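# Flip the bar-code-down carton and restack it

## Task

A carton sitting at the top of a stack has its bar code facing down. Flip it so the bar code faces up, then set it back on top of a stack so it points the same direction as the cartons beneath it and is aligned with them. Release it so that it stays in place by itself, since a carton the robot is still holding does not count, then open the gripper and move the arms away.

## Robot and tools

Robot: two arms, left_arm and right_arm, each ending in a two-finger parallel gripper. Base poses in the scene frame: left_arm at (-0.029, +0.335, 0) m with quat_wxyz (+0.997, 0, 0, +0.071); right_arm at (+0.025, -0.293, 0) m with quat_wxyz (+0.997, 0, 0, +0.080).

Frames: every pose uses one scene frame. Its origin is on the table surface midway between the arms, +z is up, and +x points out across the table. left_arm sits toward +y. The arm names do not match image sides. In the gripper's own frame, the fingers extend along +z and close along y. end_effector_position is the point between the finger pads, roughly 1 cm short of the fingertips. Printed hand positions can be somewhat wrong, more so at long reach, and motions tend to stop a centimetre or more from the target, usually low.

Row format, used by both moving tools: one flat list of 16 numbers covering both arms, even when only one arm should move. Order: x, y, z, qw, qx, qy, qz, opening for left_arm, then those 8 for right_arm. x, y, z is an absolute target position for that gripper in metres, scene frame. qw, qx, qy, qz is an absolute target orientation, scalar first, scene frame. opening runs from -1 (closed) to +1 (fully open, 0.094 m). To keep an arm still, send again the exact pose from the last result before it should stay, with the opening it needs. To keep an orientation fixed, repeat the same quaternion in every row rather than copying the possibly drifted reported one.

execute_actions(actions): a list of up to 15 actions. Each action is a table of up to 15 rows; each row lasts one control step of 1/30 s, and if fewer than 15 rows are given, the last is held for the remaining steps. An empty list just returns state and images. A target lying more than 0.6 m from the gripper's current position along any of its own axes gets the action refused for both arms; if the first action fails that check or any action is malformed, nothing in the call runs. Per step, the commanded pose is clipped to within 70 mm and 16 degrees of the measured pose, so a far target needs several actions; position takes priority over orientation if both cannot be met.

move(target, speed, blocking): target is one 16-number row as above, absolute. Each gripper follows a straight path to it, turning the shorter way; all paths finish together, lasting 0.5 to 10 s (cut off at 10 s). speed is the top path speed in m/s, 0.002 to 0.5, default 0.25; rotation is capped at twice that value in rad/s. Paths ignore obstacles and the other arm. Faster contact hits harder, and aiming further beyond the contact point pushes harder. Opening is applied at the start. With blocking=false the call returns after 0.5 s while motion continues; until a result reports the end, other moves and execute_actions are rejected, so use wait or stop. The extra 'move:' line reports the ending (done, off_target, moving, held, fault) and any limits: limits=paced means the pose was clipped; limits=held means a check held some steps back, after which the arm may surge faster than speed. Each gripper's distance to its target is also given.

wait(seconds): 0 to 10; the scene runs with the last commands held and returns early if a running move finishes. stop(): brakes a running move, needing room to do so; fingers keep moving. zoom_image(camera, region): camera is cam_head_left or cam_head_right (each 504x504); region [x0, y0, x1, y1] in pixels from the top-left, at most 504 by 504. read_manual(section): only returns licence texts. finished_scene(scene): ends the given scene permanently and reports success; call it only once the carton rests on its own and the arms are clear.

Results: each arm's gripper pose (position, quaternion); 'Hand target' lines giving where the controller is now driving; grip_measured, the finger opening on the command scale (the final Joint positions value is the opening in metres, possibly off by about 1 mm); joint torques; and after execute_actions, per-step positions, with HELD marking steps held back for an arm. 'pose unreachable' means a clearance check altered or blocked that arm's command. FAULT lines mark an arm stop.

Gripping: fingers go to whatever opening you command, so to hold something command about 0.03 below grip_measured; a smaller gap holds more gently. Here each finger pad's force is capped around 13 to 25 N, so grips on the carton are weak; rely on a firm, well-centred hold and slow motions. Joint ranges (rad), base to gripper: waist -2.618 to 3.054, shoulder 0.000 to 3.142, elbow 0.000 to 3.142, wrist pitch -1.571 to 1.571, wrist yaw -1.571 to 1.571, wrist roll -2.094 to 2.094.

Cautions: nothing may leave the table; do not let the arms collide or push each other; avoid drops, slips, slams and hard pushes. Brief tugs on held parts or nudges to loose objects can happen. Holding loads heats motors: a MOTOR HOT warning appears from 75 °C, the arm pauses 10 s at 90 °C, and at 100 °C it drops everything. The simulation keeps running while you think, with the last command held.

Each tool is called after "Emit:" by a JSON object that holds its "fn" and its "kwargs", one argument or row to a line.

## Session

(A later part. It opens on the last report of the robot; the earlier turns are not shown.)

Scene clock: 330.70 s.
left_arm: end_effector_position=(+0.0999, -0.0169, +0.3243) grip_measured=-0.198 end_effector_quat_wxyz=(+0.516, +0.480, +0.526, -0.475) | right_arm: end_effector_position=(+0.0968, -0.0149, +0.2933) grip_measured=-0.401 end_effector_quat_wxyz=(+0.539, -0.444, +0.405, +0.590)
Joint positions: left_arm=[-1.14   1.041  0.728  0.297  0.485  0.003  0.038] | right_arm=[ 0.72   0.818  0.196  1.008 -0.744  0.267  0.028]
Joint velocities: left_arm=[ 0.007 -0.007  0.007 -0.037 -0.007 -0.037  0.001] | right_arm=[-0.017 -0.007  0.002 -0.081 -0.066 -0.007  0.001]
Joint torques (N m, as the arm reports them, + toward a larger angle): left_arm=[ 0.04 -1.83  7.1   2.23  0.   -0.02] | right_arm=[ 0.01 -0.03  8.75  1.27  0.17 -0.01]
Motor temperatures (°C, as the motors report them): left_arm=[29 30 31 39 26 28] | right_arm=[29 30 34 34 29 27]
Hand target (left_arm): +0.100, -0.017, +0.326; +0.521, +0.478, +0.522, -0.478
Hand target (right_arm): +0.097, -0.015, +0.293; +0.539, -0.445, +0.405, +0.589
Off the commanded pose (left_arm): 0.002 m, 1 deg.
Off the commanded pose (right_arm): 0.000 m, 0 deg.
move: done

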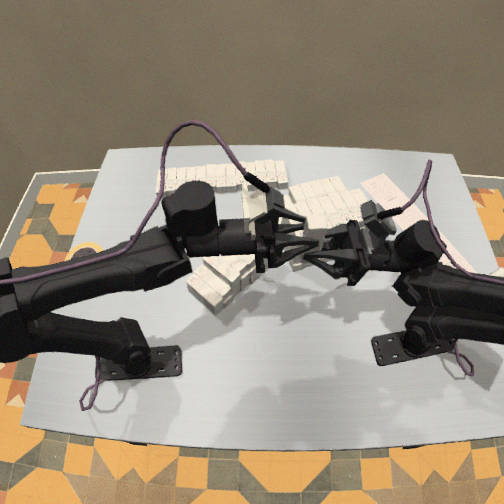

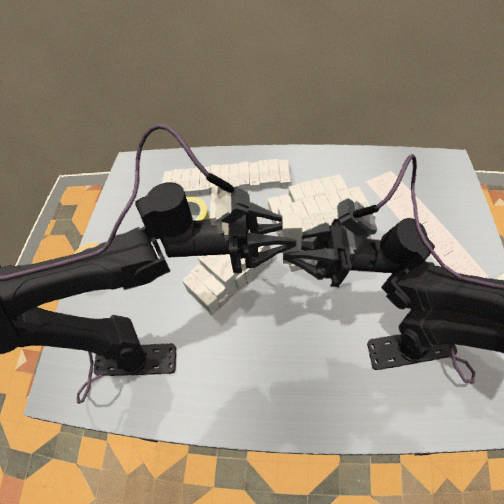

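Emit:
{"fn": "execute_actions", "kwargs": {
  "actions": [
    [[0.098,-0.0174,0.326,0.5213,0.4777,0.5213,-0.4777,-0.2, 0.0968,-0.0148,0.293,0.539,-0.445,0.405,0.589,-0.5],[0.096,-0.0176,0.326,0.5213,0.4777,0.5213,-0.4777,-0.22, 0.0968,-0.0148,0.293,0.539,-0.445,0.405,0.589,-0.5],[0.094,-0.0178,0.326,0.5213,0.4777,0.5213,-0.4777,-0.24, 0.0968,-0.0148,0.293,0.539,-0.445,0.405,0.589,-0.5],[0.094,-0.0178,0.326,0.5213,0.4777,0.5213,-0.4777,-0.26, 0.0968,-0.0148,0.293,0.539,-0.445,0.405,0.589,-0.5],[0.094,-0.0178,0.326,0.5213,0.4777,0.5213,-0.4777,-0.28, 0.0968,-0.0148,0.293,0.539,-0.445,0.405,0.589,-0.5],[0.094,-0.0178,0.326,0.5213,0.4777,0.5213,-0.4777,-0.31, 0.0968,-0.0148,0.293,0.539,-0.445,0.405,0.589,-0.5],[0.094,-0.0178,0.326,0.5213,0.4777,0.5213,-0.4777,-0.34, 0.0968,-0.0148,0.293,0.539,-0.445,0.405,0.589,-0.5],[0.094,-0.0178,0.326,0.5213,0.4777,0.5213,-0.4777,-0.37, 0.0968,-0.0148,0.293,0.539,-0.445,0.405,0.589,-0.5],[0.094,-0.0178,0.326,0.5213,0.4777,0.5213,-0.4777,-0.40, 0.0968,-0.0148,0.293,0.539,-0.445,0.405,0.589,-0.5],[0.094,-0.0178,0.326,0.5213,0.4777,0.5213,-0.4777,-0.44, 0.0968,-0.0148,0.293,0.539,-0.445,0.405,0.589,-0.5],[0.094,-0.0178,0.326,0.5213,0.4777,0.5213,-0.4777,-0.5, 0.0968,-0.0148,0.293,0.539,-0.445,0.405,0.589,-0.5]]
  ]
}}

Scene clock: 349.53 s.
left_arm: end_effector_position=(+0.0960, -0.0188, +0.3249) grip_measured=-0.399 end_effector_quat_wxyz=(+0.516, +0.481, +0.524, -0.477) | right_arm: end_effector_position=(+0.0971, -0.0149, +0.2934) grip_measured=-0.401 end_effector_quat_wxyz=(+0.540, -0.444, +0.405, +0.589)
Joint positions: left_arm=[-1.157  1.041  0.728  0.299  0.475  0.003  0.028] | right_arm=[ 0.72   0.818  0.196  1.008 -0.742  0.267  0.028]
Joint velocities: left_arm=[-0.007 -0.002 -0.007  0.037  0.051  0.037 -0.001] | right_arm=[-0.002  0.027 -0.002  0.007 -0.051  0.007 -0.   ]
Joint torques (N m, as the arm reports them, + toward a larger angle): left_arm=[-0.94 -2.72  6.42  2.15 -0.21 -0.03] | right_arm=[-0.06 -0.04  8.44  1.24  0.18  0.04]
Motor temperatures (°C, as the motors report them): left_arm=[29 30 30 41 26 28] | right_arm=[29 30 35 34 29 27]
Hand target (left_arm): +0.094, -0.018, +0.326; +0.521, +0.478, +0.521, -0.478
Hand target (right_arm): +0.097, -0.015, +0.293; +0.539, -0.445, +0.405, +0.589
Off the commanded pose (left_arm): 0.002 m, 1 deg.
Off the commanded pose (right_arm): 0.000 m, 0 deg.
Step readings (end_effector_position):
0: left_arm (+0.0999, -0.0169, +0.3249) | right_arm (+0.0968, -0.0149, +0.2933)
1: left_arm (+0.0999, -0.0169, +0.3249) | right_arm (+0.0968, -0.0149, +0.2933)
2: left_arm (+0.0996, -0.0171, +0.3249) | right_arm (+0.0968, -0.0149, +0.2934)
4: left_arm (+0.0978, -0.0180, +0.3249) | right_arm (+0.0968, -0.0149, +0.2934)
8: left_arm (+0.0964, -0.0187, +0.3249) | right_arm (+0.0968, -0.0149, +0.2934)
15: end_effector_position above

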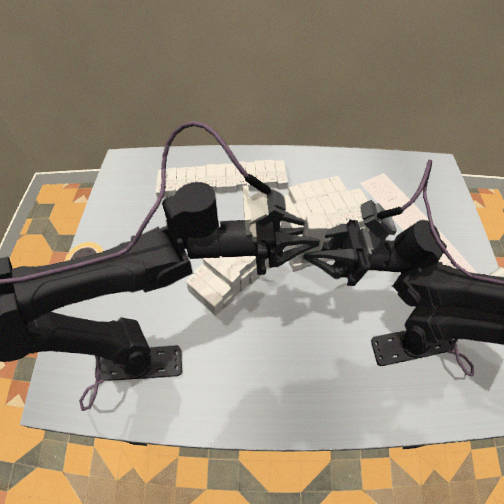

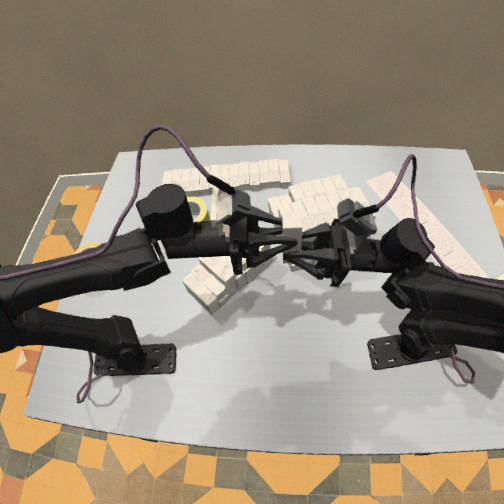

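Emit:
{"fn": "execute_actions", "kwargs": {
  "actions": [
    [[0.096,-0.0188,0.326,0.5213,0.4777,0.5213,-0.4777,-0.5, 0.0968,-0.0148,0.293,0.539,-0.445,0.405,0.589,-0.3],[0.096,-0.0188,0.326,0.5213,0.4777,0.5213,-0.4777,-0.5, 0.0968,-0.0148,0.293,0.539,-0.445,0.405,0.589,-0.1],[0.096,-0.0188,0.326,0.5213,0.4777,0.5213,-0.4777,-0.5, 0.0968,-0.0148,0.293,0.539,-0.445,0.405,0.589,0.2],[0.096,-0.0188,0.326,0.5213,0.4777,0.5213,-0.4777,-0.5, 0.0968,-0.0148,0.293,0.539,-0.445,0.405,0.589,0.2],[0.096,-0.0188,0.326,0.5213,0.4777,0.5213,-0.4777,-0.5, 0.0968,-0.0148,0.293,0.539,-0.445,0.405,0.589,0.2],[0.096,-0.016,0.327,0.5213,0.4777,0.5213,-0.4777,-0.5, 0.097,-0.017,0.2925,0.539,-0.445,0.405,0.589,0.2],[0.096,-0.012,0.328,0.5213,0.4777,0.5213,-0.4777,-0.5, 0.0973,-0.020,0.292,0.539,-0.445,0.405,0.589,0.2],[0.0955,-0.007,0.329,0.5213,0.4777,0.5213,-0.4777,-0.5, 0.0976,-0.024,0.291,0.539,-0.445,0.405,0.589,0.2],[0.095,-0.001,0.33,0.5213,0.4777,0.5213,-0.4777,-0.5, 0.098,-0.028,0.29,0.539,-0.445,0.405,0.589,0.2],[0.0945,0.005,0.33,0.5213,0.4777,0.5213,-0.4777,-0.5, 0.0983,-0.032,0.289,0.539,-0.445,0.405,0.589,0.2],[0.094,0.011,0.33,0.5213,0.4777,0.5213,-0.4777,-0.5, 0.0986,-0.036,0.288,0.539,-0.445,0.405,0.589,0.2],[0.0935,0.017,0.33,0.5213,0.4777,0.5213,-0.4777,-0.5, 0.099,-0.040,0.287,0.539,-0.445,0.405,0.589,0.2],[0.093,0.023,0.33,0.5213,0.4777,0.5213,-0.4777,-0.5, 0.0993,-0.044,0.286,0.539,-0.445,0.405,0.589,0.2],[0.0925,0.028,0.33,0.5213,0.4777,0.5213,-0.4777,-0.5, 0.0996,-0.047,0.285,0.539,-0.445,0.405,0.589,0.2],[0.092,0.032,0.33,0.5213,0.4777,0.5213,-0.4777,-0.5, 0.10,-0.05,0.285,0.539,-0.445,0.405,0.589,0.2]]
  ]
}}

Emit:
{"fn": "zoom_image", "kwargs": {
  "camera": "cam_head_left",
  "region": [220, 180, 360, 300]
}}

Scene clock: 379.97 s.
left_arm: end_effector_position=(+0.0989, +0.0155, +0.3284) grip_measured=-0.399 end_effector_quat_wxyz=(+0.530, +0.471, +0.525, -0.470) | right_arm: end_effector_position=(+0.1076, -0.0374, +0.2899) grip_measured=+0.199 end_effector_quat_wxyz=(+0.554, -0.438, +0.410, +0.577)
Joint positions: left_arm=[-1.071  0.903  0.668  0.241  0.527  0.003  0.028] | right_arm=[ 0.576  0.732  0.15   1.015 -0.842  0.319  0.056]
Joint velocities: left_arm=[ 0.432 -0.716 -0.188 -0.256  0.315 -0.007  0.001] | right_arm=[-0.628 -0.379 -0.256  0.037 -0.447  0.3   -0.   ]
Joint torques (N m, as the arm reports them, + toward a larger angle): left_arm=[ 0.69 -2.45  7.34  1.88  0.11 -0.03] | right_arm=[-0.65 -1.47  6.82  1.28  0.23  0.11]
Motor temperatures (°C, as the motors report them): left_arm=[29 30 30 42 26 28] | right_arm=[29 29 35 35 29 27]
Hand target (left_arm): +0.092, +0.029, +0.329; +0.523, +0.477, +0.521, -0.477
Hand target (right_arm): +0.100, -0.047, +0.284; +0.542, -0.445, +0.407, +0.585
Off the commanded pose (left_arm): 0.018 m, 2 deg.
Off the commanded pose (right_arm): 0.016 m, 2 deg.
Step readings (end_effector_position):
0: left_arm (+0.0960, -0.0188, +0.3249) | right_arm (+0.0971, -0.0149, +0.2934)
1: left_arm (+0.0960, -0.0188, +0.3249) | right_arm (+0.0971, -0.0149, +0.2933)
2: left_arm (+0.0960, -0.0188, +0.3249) | right_arm (+0.0971, -0.0149, +0.2933)
4: left_arm (+0.0960, -0.0188, +0.3249) | right_arm (+0.0971, -0.0149, +0.2933)
8: left_arm (+0.0960, -0.0180, +0.3242) | right_arm (+0.0978, -0.0159, +0.2930)
15: end_effector_position above

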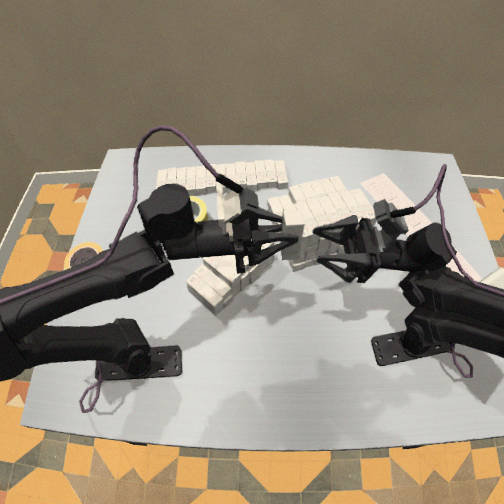

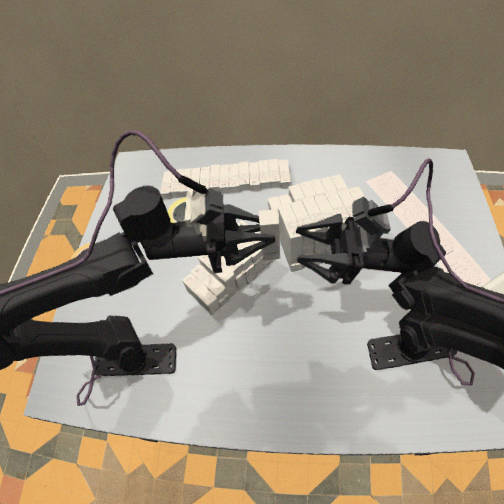

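Region (220, 180, 360, 300) of cam_head_left's 504x504 image, scaled by 3.600, with more detail than that image has; it fills the top 432 rows of this view, and the rest is white.

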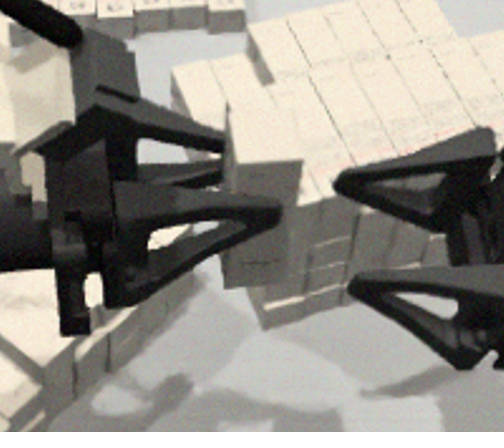

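Emit:
{"fn": "move", "kwargs": {
  "target": [0.194,0.166,0.135,0,-0.4123,0.9110,0,-0.5, 0.28,-0.21,0.31,0.6653,-0.128,0.7261,0.1173,0.2],
  "speed": 0.45
}}

Emit:
{"fn": "zoom_image", "kwargs": {
  "camera": "cam_head_left",
  "region": [170, 205, 290, 325]
}}

Emit:
{"fn": "zoom_image", "kwargs": {
  "camera": "cam_head_right",
  "region": [170, 205, 290, 325]
}}

Scene clock: 398.50 s.
left_arm: end_effector_position=(+0.1937, +0.1632, +0.1275) grip_measured=-0.399 end_effector_quat_wxyz=(-0.008, -0.406, +0.914, +0.003) | right_arm: end_effector_position=(+0.2798, -0.2119, +0.3028) grip_measured=+0.199 end_effector_quat_wxyz=(+0.670, -0.128, +0.722, +0.113)
Joint positions: left_arm=[-0.795  1.62   1.355 -1.318  0.012 -1.49   0.028] | right_arm=[ 0.067  0.459  0.568 -0.187 -0.116 -0.017  0.056]
Joint velocities: left_arm=[ 0.002 -0.002  0.012  0.007  0.037 -0.007  0.   ] | right_arm=[-0.007  0.002  0.002  0.066  0.051 -0.007  0.   ]
Joint torques (N m, as the arm reports them, + toward a larger angle): left_arm=[ 0.92 -5.5   8.6   0.1   0.1  -0.04] | right_arm=[ 0.67  3.43 11.95  1.54  0.05  0.03]
Motor temperatures (°C, as the motors report them): left_arm=[29 30 30 41 26 28] | right_arm=[29 29 35 35 29 27]
Hand target (left_arm): +0.195, +0.164, +0.135; -0.010, -0.413, +0.911, -0.002
Hand target (right_arm): +0.280, -0.211, +0.311; +0.670, -0.131, +0.722, +0.112
Off the commanded pose (left_arm): 0.008 m, 1 deg.
Off the commanded pose (right_arm): 0.007 m, 1 deg.
move: done

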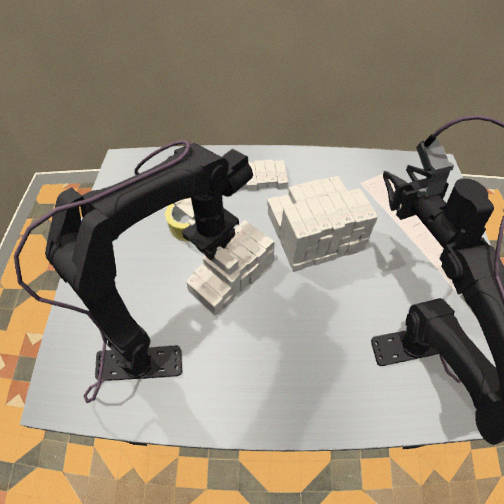

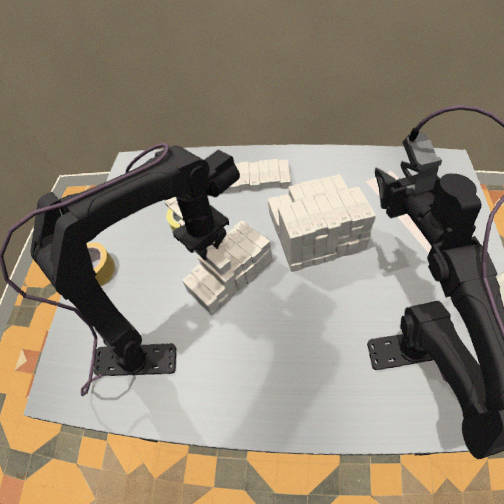

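Region (170, 205, 290, 325) of cam_head_left's 504x504 image, scaled by 4.200, with more detail than that image has.

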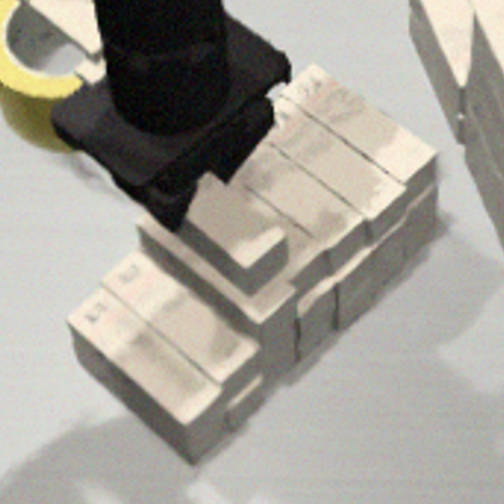

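Region (170, 205, 290, 325) of cam_head_right's 504x504 image, scaled by 4.200, with more detail than that image has.

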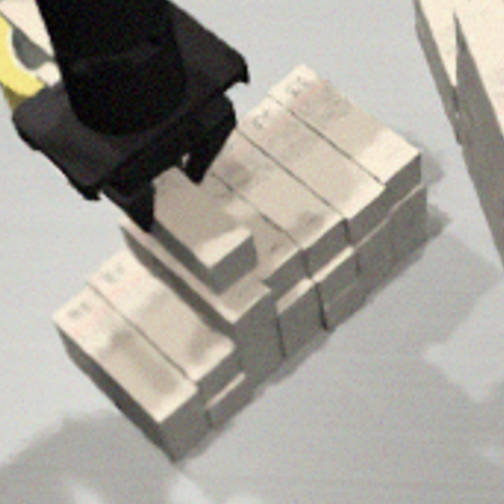

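Emit:
{"fn": "move", "kwargs": {
  "target": [0.1887,0.1605,0.109,0,-0.4123,0.9110,0,-0.5, 0.2798,-0.2119,0.3028,0.670,-0.128,0.722,0.113,0.2],
  "speed": 0.06
}}

Emit:
{"fn": "zoom_image", "kwargs": {
  "camera": "cam_head_left",
  "region": [190, 230, 260, 300]
}}

Emit:
{"fn": "zoom_image", "kwargs": {
  "camera": "cam_head_right",
  "region": [185, 230, 255, 300]
}}

Scene clock: 415.27 s.
left_arm: end_effector_position=(+0.1870, +0.1629, +0.1069) grip_measured=-0.399 end_effector_quat_wxyz=(-0.012, -0.414, +0.910, +0.009) | right_arm: end_effector_position=(+0.2800, -0.2125, +0.3028) grip_measured=+0.199 end_effector_quat_wxyz=(+0.670, -0.127, +0.723, +0.112)
Joint positions: left_arm=[-0.811  1.62   1.272 -1.25   0.012 -1.523  0.028] | right_arm=[ 0.067  0.459  0.568 -0.187 -0.113 -0.017  0.056]
Joint velocities: left_arm=[ 0.027 -0.017  0.002  0.037 -0.007  0.051 -0.001] | right_arm=[ 0.002 -0.007 -0.007 -0.066  0.066 -0.007 -0.   ]
Joint torques (N m, as the arm reports them, + toward a larger angle): left_arm=[-0.92 -6.13  5.4   0.46 -0.18 -0.02] | right_arm=[0.06 1.97 9.09 1.66 0.   0.03]
Motor temperatures (°C, as the motors report them): left_arm=[29 31 31 38 26 28] | right_arm=[29 29 37 36 29 27]
Hand target (left_arm): +0.189, +0.160, +0.109; -0.000, -0.412, +0.911, +0.000
Hand target (right_arm): +0.280, -0.212, +0.303; +0.670, -0.128, +0.722, +0.113
Off the commanded pose (left_arm): 0.004 m, 2 deg.
Off the commanded pose (right_arm): 0.001 m, 0 deg.
move: done

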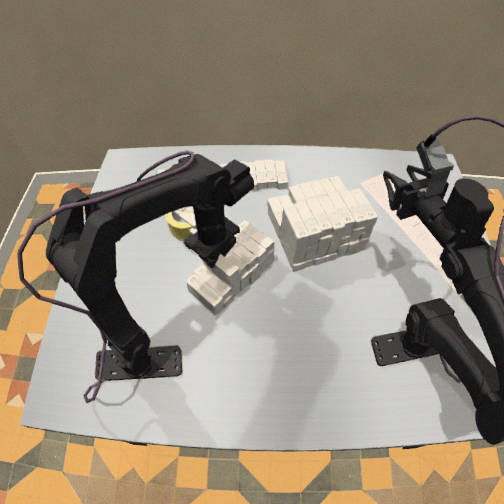

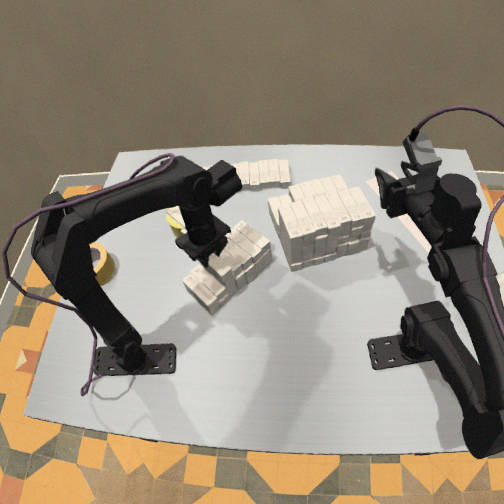

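Region (190, 230, 260, 300) of cam_head_left's 504x504 image, scaled by 7.200, with more detail than that image has.

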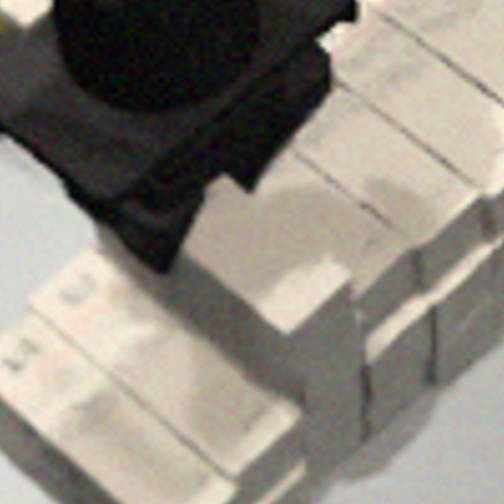

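Region (185, 230, 255, 300) of cam_head_right's 504x504 image, scaled by 7.200, with more detail than that image has.

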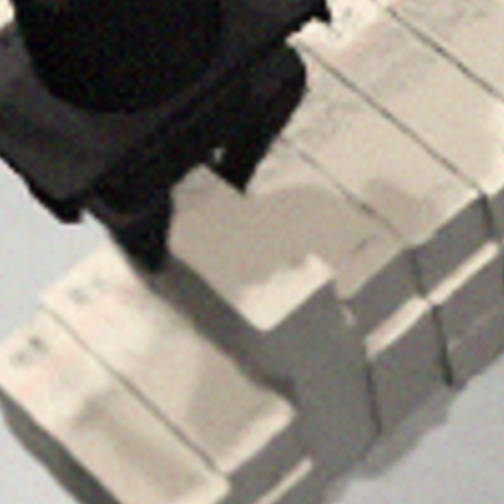

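Emit:
{"fn": "move", "kwargs": {
  "target": [0.1905,0.1585,0.105,0,-0.4123,0.9110,0,-0.5, 0.2798,-0.2119,0.3028,0.670,-0.128,0.722,0.113,0.2],
  "speed": 0.03
}}

Emit:
{"fn": "zoom_image", "kwargs": {
  "camera": "cam_head_left",
  "region": [190, 230, 260, 300]
}}

Emit:
{"fn": "zoom_image", "kwargs": {
  "camera": "cam_head_right",
  "region": [185, 230, 255, 300]
}}

Scene clock: 437.20 s.
left_arm: end_effector_position=(+0.1900, +0.1605, +0.1068) grip_measured=-0.399 end_effector_quat_wxyz=(-0.008, -0.415, +0.910, +0.003) | right_arm: end_effector_position=(+0.2800, -0.2125, +0.3028) grip_measured=+0.199 end_effector_quat_wxyz=(+0.670, -0.127, +0.723, +0.112)
Joint positions: left_arm=[-0.811  1.62   1.272 -1.235  0.012 -1.525  0.028] | right_arm=[ 0.067  0.459  0.568 -0.187 -0.113 -0.017  0.056]
Joint velocities: left_arm=[-0.017  0.012  0.007 -0.051 -0.007  0.007 -0.001] | right_arm=[-0.007  0.022 -0.002  0.051 -0.022 -0.007 -0.   ]
Joint torques (N m, as the arm reports them, + toward a larger angle): left_arm=[-1.12 -5.5   5.03  0.45 -0.19 -0.09] | right_arm=[0.05 1.8  8.95 1.65 0.01 0.07]
Motor temperatures (°C, as the motors report them): left_arm=[29 31 30 37 26 28] | right_arm=[29 29 36 38 29 27]
Hand target (left_arm): +0.190, +0.159, +0.105; -0.000, -0.412, +0.911, +0.000
Hand target (right_arm): +0.280, -0.212, +0.303; +0.670, -0.128, +0.722, +0.113
Off the commanded pose (left_arm): 0.003 m, 1 deg.
Off the commanded pose (right_arm): 0.001 m, 0 deg.
move: done

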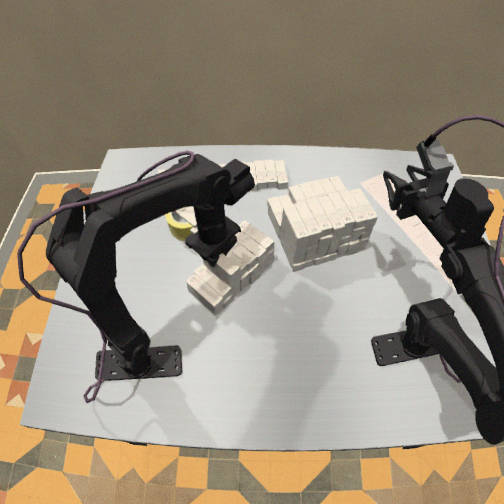

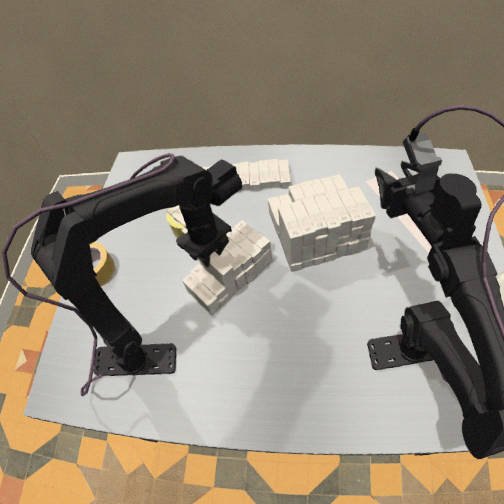

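Region (190, 230, 260, 300) of cam_head_left's 504x504 image, scaled by 7.200, with more detail than that image has.

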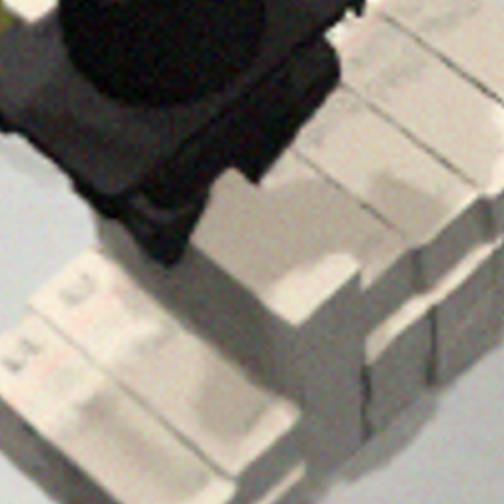

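Region (185, 230, 255, 300) of cam_head_right's 504x504 image, scaled by 7.200, with more detail than that image has.

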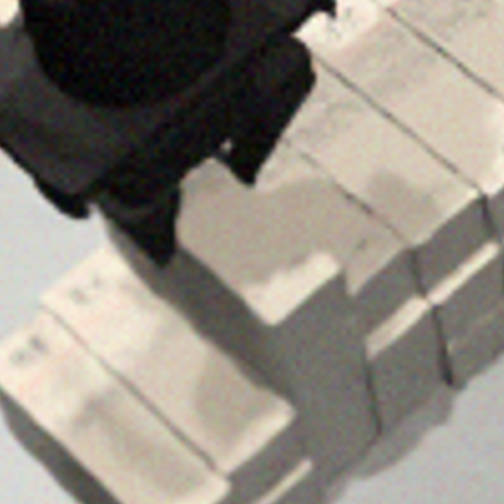

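Emit:
{"fn": "move", "kwargs": {
  "target": [0.1905,0.1590,0.101,0,-0.4123,0.9110,0,-0.5, 0.2798,-0.2119,0.3028,0.670,-0.128,0.722,0.113,0.2],
  "speed": 0.02
}}

Emit:
{"fn": "zoom_image", "kwargs": {
  "camera": "cam_head_left",
  "region": [190, 230, 260, 300]
}}

Emit:
{"fn": "zoom_image", "kwargs": {
  "camera": "cam_head_right",
  "region": [185, 230, 255, 300]
}}

Scene clock: 449.40 s.
left_arm: end_effector_position=(+0.1908, +0.1599, +0.1057) grip_measured=-0.399 end_effector_quat_wxyz=(-0.007, -0.415, +0.910, +0.000) | right_arm: end_effector_position=(+0.2800, -0.2125, +0.3028) grip_measured=+0.199 end_effector_quat_wxyz=(+0.670, -0.127, +0.723, +0.112)
Joint positions: left_arm=[-0.811  1.62   1.268 -1.226  0.012 -1.526  0.028] | right_arm=[ 0.067  0.459  0.568 -0.187 -0.113 -0.017  0.056]
Joint velocities: left_arm=[ 0.002  0.007  0.002  0.037 -0.095 -0.007  0.001] | right_arm=[ 0.002  0.007 -0.007  0.022 -0.022  0.081  0.   ]
Joint torques (N m, as the arm reports them, + toward a larger angle): left_arm=[-0.97 -5.41  4.06  0.59 -0.19 -0.02] | right_arm=[ 0.16  1.76  9.1   1.67 -0.02  0.03]
Motor temperatures (°C, as the motors report them): left_arm=[29 31 30 36 26 28] | right_arm=[29 29 36 39 29 27]
Hand target (left_arm): +0.191, +0.159, +0.101; -0.000, -0.412, +0.911, +0.000
Hand target (right_arm): +0.280, -0.212, +0.303; +0.670, -0.128, +0.722, +0.113
Off the commanded pose (left_arm): 0.005 m, 1 deg.
Off the commanded pose (right_arm): 0.001 m, 0 deg.
move: done

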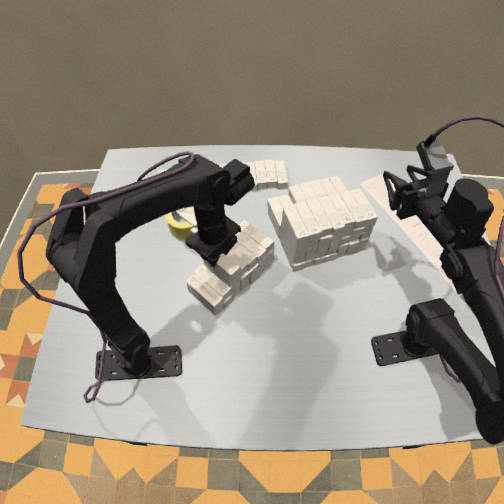

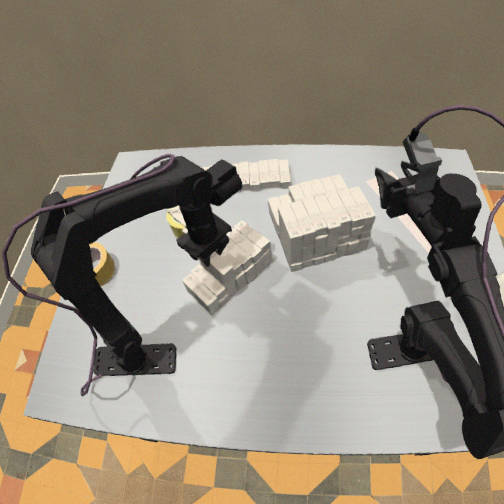

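Region (190, 230, 260, 300) of cam_head_left's 504x504 image, scaled by 7.200, with more detail than that image has.

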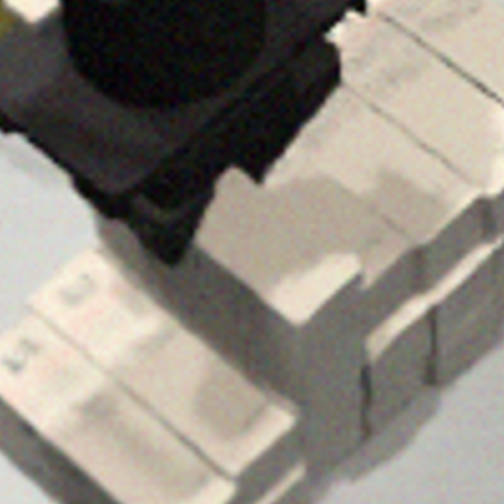

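Region (185, 230, 255, 300) of cam_head_right's 504x504 image, scaled by 7.200, with more detail than that image has.

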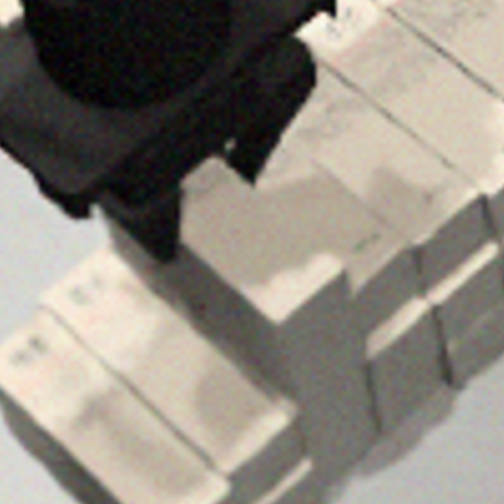

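Emit:
{"fn": "execute_actions", "kwargs": {
  "actions": [
    [[0.1908,0.1599,0.1057,-0.007,-0.415,0.910,0,-0.5, 0.2798,-0.2119,0.3028,0.670,-0.128,0.722,0.113,0.2],[0.1908,0.1599,0.1057,-0.007,-0.415,0.910,0,-0.5, 0.2798,-0.2119,0.3028,0.670,-0.128,0.722,0.113,0.2],[0.1908,0.1599,0.1057,-0.007,-0.415,0.910,0,-0.4, 0.2798,-0.2119,0.3028,0.670,-0.128,0.722,0.113,0.2],[0.1908,0.1599,0.1057,-0.007,-0.415,0.910,0,-0.36, 0.2798,-0.2119,0.3028,0.670,-0.128,0.722,0.113,0.2],[0.1908,0.1599,0.1057,-0.007,-0.415,0.910,0,-0.3, 0.2798,-0.2119,0.3028,0.670,-0.128,0.722,0.113,0.2],[0.1908,0.1599,0.1057,-0.007,-0.415,0.910,0,-0.2, 0.2798,-0.2119,0.3028,0.670,-0.128,0.722,0.113,0.2],[0.1908,0.1599,0.1057,-0.007,-0.415,0.910,0,-0.1, 0.2798,-0.2119,0.3028,0.670,-0.128,0.722,0.113,0.2],[0.1908,0.1599,0.108,-0.007,-0.415,0.910,0,0.05, 0.2798,-0.2119,0.3028,0.670,-0.128,0.722,0.113,0.2],[0.1908,0.1599,0.112,-0.007,-0.415,0.910,0,0.1, 0.2798,-0.2119,0.3028,0.670,-0.128,0.722,0.113,0.2],[0.1908,0.1599,0.118,-0.007,-0.415,0.910,0,0.1, 0.2798,-0.2119,0.3028,0.670,-0.128,0.722,0.113,0.2],[0.1908,0.1599,0.125,-0.007,-0.415,0.910,0,0.1, 0.2798,-0.2119,0.3028,0.670,-0.128,0.722,0.113,0.2],[0.1908,0.1599,0.133,-0.007,-0.415,0.910,0,0.1, 0.2798,-0.2119,0.3028,0.670,-0.128,0.722,0.113,0.2],[0.1908,0.1599,0.141,-0.007,-0.415,0.910,0,0.1, 0.2798,-0.2119,0.3028,0.670,-0.128,0.722,0.113,0.2],[0.1908,0.1599,0.149,-0.007,-0.415,0.910,0,0.1, 0.2798,-0.2119,0.3028,0.670,-0.128,0.722,0.113,0.2],[0.1908,0.1599,0.157,-0.007,-0.415,0.910,0,0.1, 0.2798,-0.2119,0.3028,0.670,-0.128,0.722,0.113,0.2]]
  ]
}}

Emit:
{"fn": "move", "kwargs": {
  "target": [0.24,0.33,0.19,0,-0.4123,0.9110,0,0.1, 0.2798,-0.2119,0.3028,0.670,-0.128,0.722,0.113,0.2],
  "speed": 0.3
}}

Emit:
{"fn": "zoom_image", "kwargs": {
  "camera": "cam_head_left",
  "region": [190, 230, 260, 300]
}}

Emit:
{"fn": "zoom_image", "kwargs": {
  "camera": "cam_head_right",
  "region": [185, 230, 255, 300]
}}

Scene clock: 470.03 s.
left_arm: end_effector_position=(+0.1953, +0.1563, +0.1303) grip_measured=+0.099 end_effector_quat_wxyz=(-0.004, -0.415, +0.910, -0.007) | right_arm: end_effector_position=(+0.2800, -0.2125, +0.3028) grip_measured=+0.199 end_effector_quat_wxyz=(+0.670, -0.127, +0.723, +0.112)
Joint positions: left_arm=[-0.811  1.621  1.366 -1.307  0.012 -1.526  0.052] | right_arm=[ 0.067  0.459  0.568 -0.187 -0.113 -0.017  0.056]
Joint velocities: left_arm=[-0.012  0.012  0.891 -0.564 -0.051 -0.095  0.   ] | right_arm=[-0.002  0.007 -0.002 -0.066  0.022  0.007  0.   ]
Joint torques (N m, as the arm reports them, + toward a larger angle): left_arm=[ 0.05 -6.39  8.52  0.21 -0.07  0.03] | right_arm=[0.1  1.77 8.88 1.68 0.01 0.05]
Motor temperatures (°C, as the motors report them): left_arm=[29 31 29 36 26 28] | right_arm=[29 29 36 40 29 27]
Hand target (left_arm): +0.190, +0.161, +0.155; -0.005, -0.415, +0.910, -0.004
Hand target (right_arm): +0.280, -0.212, +0.303; +0.670, -0.128, +0.722, +0.113
Off the commanded pose (left_arm): 0.027 m, 1 deg.
Off the commanded pose (right_arm): 0.001 m, 0 deg.
Step readings (end_effector_position):
0: left_arm (+0.1908, +0.1599, +0.1057) | right_arm (+0.2800, -0.2125, +0.3028)
1: left_arm (+0.1908, +0.1599, +0.1057) | right_arm (+0.2800, -0.2125, +0.3028)
2: left_arm (+0.1908, +0.1599, +0.1057) | right_arm (+0.2800, -0.2125, +0.3028)
4: left_arm (+0.1908, +0.1599, +0.1057) | right_arm (+0.2800, -0.2125, +0.3028)
8: left_arm (+0.1908, +0.1599, +0.1055) | right_arm (+0.2800, -0.2125, +0.3028)
15: end_effector_position above

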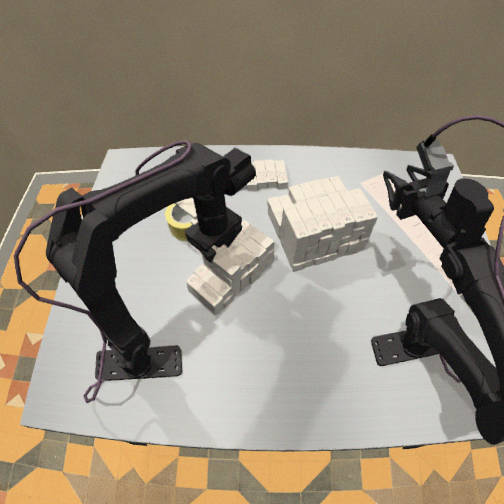

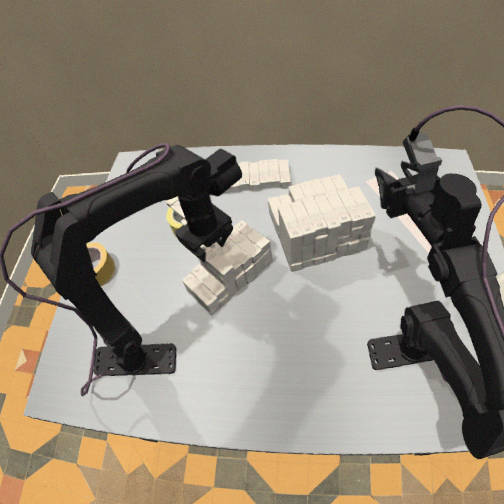

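Scene clock: 471.40 s.
left_arm: end_effector_position=(+0.2410, +0.3277, +0.1845) grip_measured=+0.099 end_effector_quat_wxyz=(+0.003, -0.414, +0.910, -0.003) | right_arm: end_effector_position=(+0.2800, -0.2125, +0.3028) grip_measured=+0.199 end_effector_quat_wxyz=(+0.670, -0.127, +0.723, +0.112)
Joint positions: left_arm=[-0.173  1.576  1.537 -1.523  0.002 -0.885  0.052] | right_arm=[ 0.067  0.459  0.568 -0.187 -0.113 -0.017  0.056]
Joint velocities: left_arm=[ 0.002  0.012 -0.012 -0.081 -0.007  0.037 -0.001] | right_arm=[ 0.007  0.007 -0.017  0.022 -0.081  0.081 -0.001]
Joint torques (N m, as the arm reports them, + toward a larger angle): left_arm=[ 0.44 -4.73  8.06  0.19 -0.06  0.04] | right_arm=[ 0.16  1.77  8.93  1.69 -0.01  0.  ]
Motor temperatures (°C, as the motors report them): left_arm=[29 31 29 36 26 28] | right_arm=[29 29 36 40 29 27]
Hand target (left_arm): +0.240, +0.329, +0.190; +0.004, -0.412, +0.911, -0.002
Hand target (right_arm): +0.280, -0.212, +0.303; +0.670, -0.128, +0.722, +0.113
Off the commanded pose (left_arm): 0.006 m, 1 deg.
Off the commanded pose (right_arm): 0.001 m, 0 deg.
move: done

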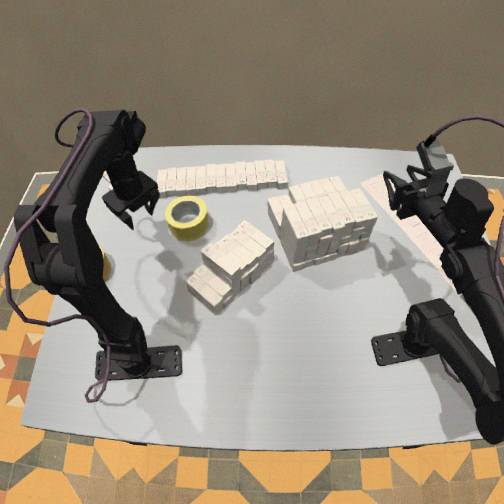

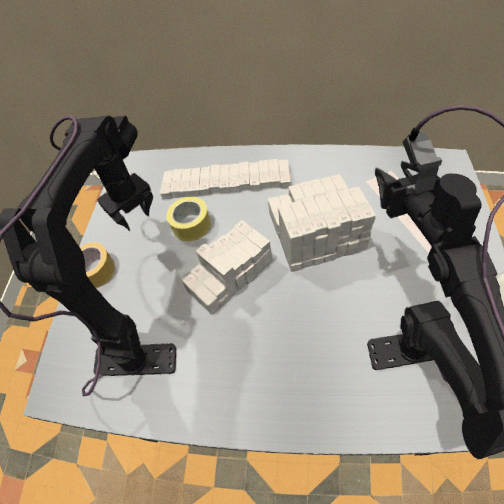

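Region (190, 230, 260, 300) of cam_head_left's 504x504 image, scaled by 7.200, with more detail than that image has.

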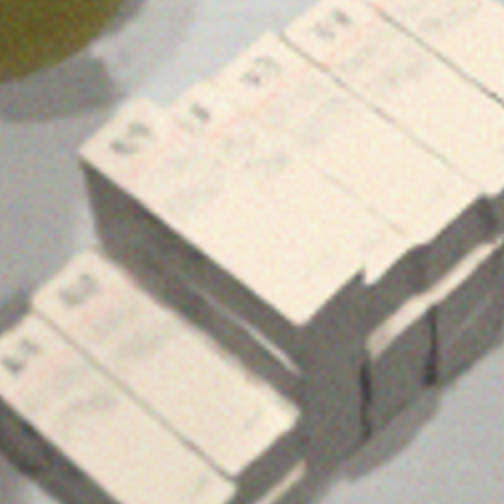

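Region (185, 230, 255, 300) of cam_head_right's 504x504 image, scaled by 7.200, with more detail than that image has.

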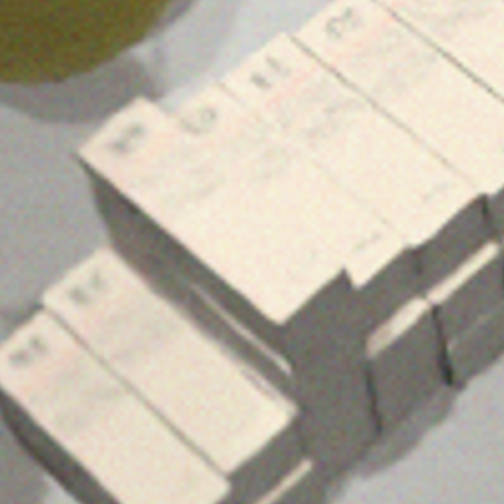

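Emit:
{"fn": "finished_scene", "kwargs": {
  "scene": 1
}}

The scene is finished: the task was done.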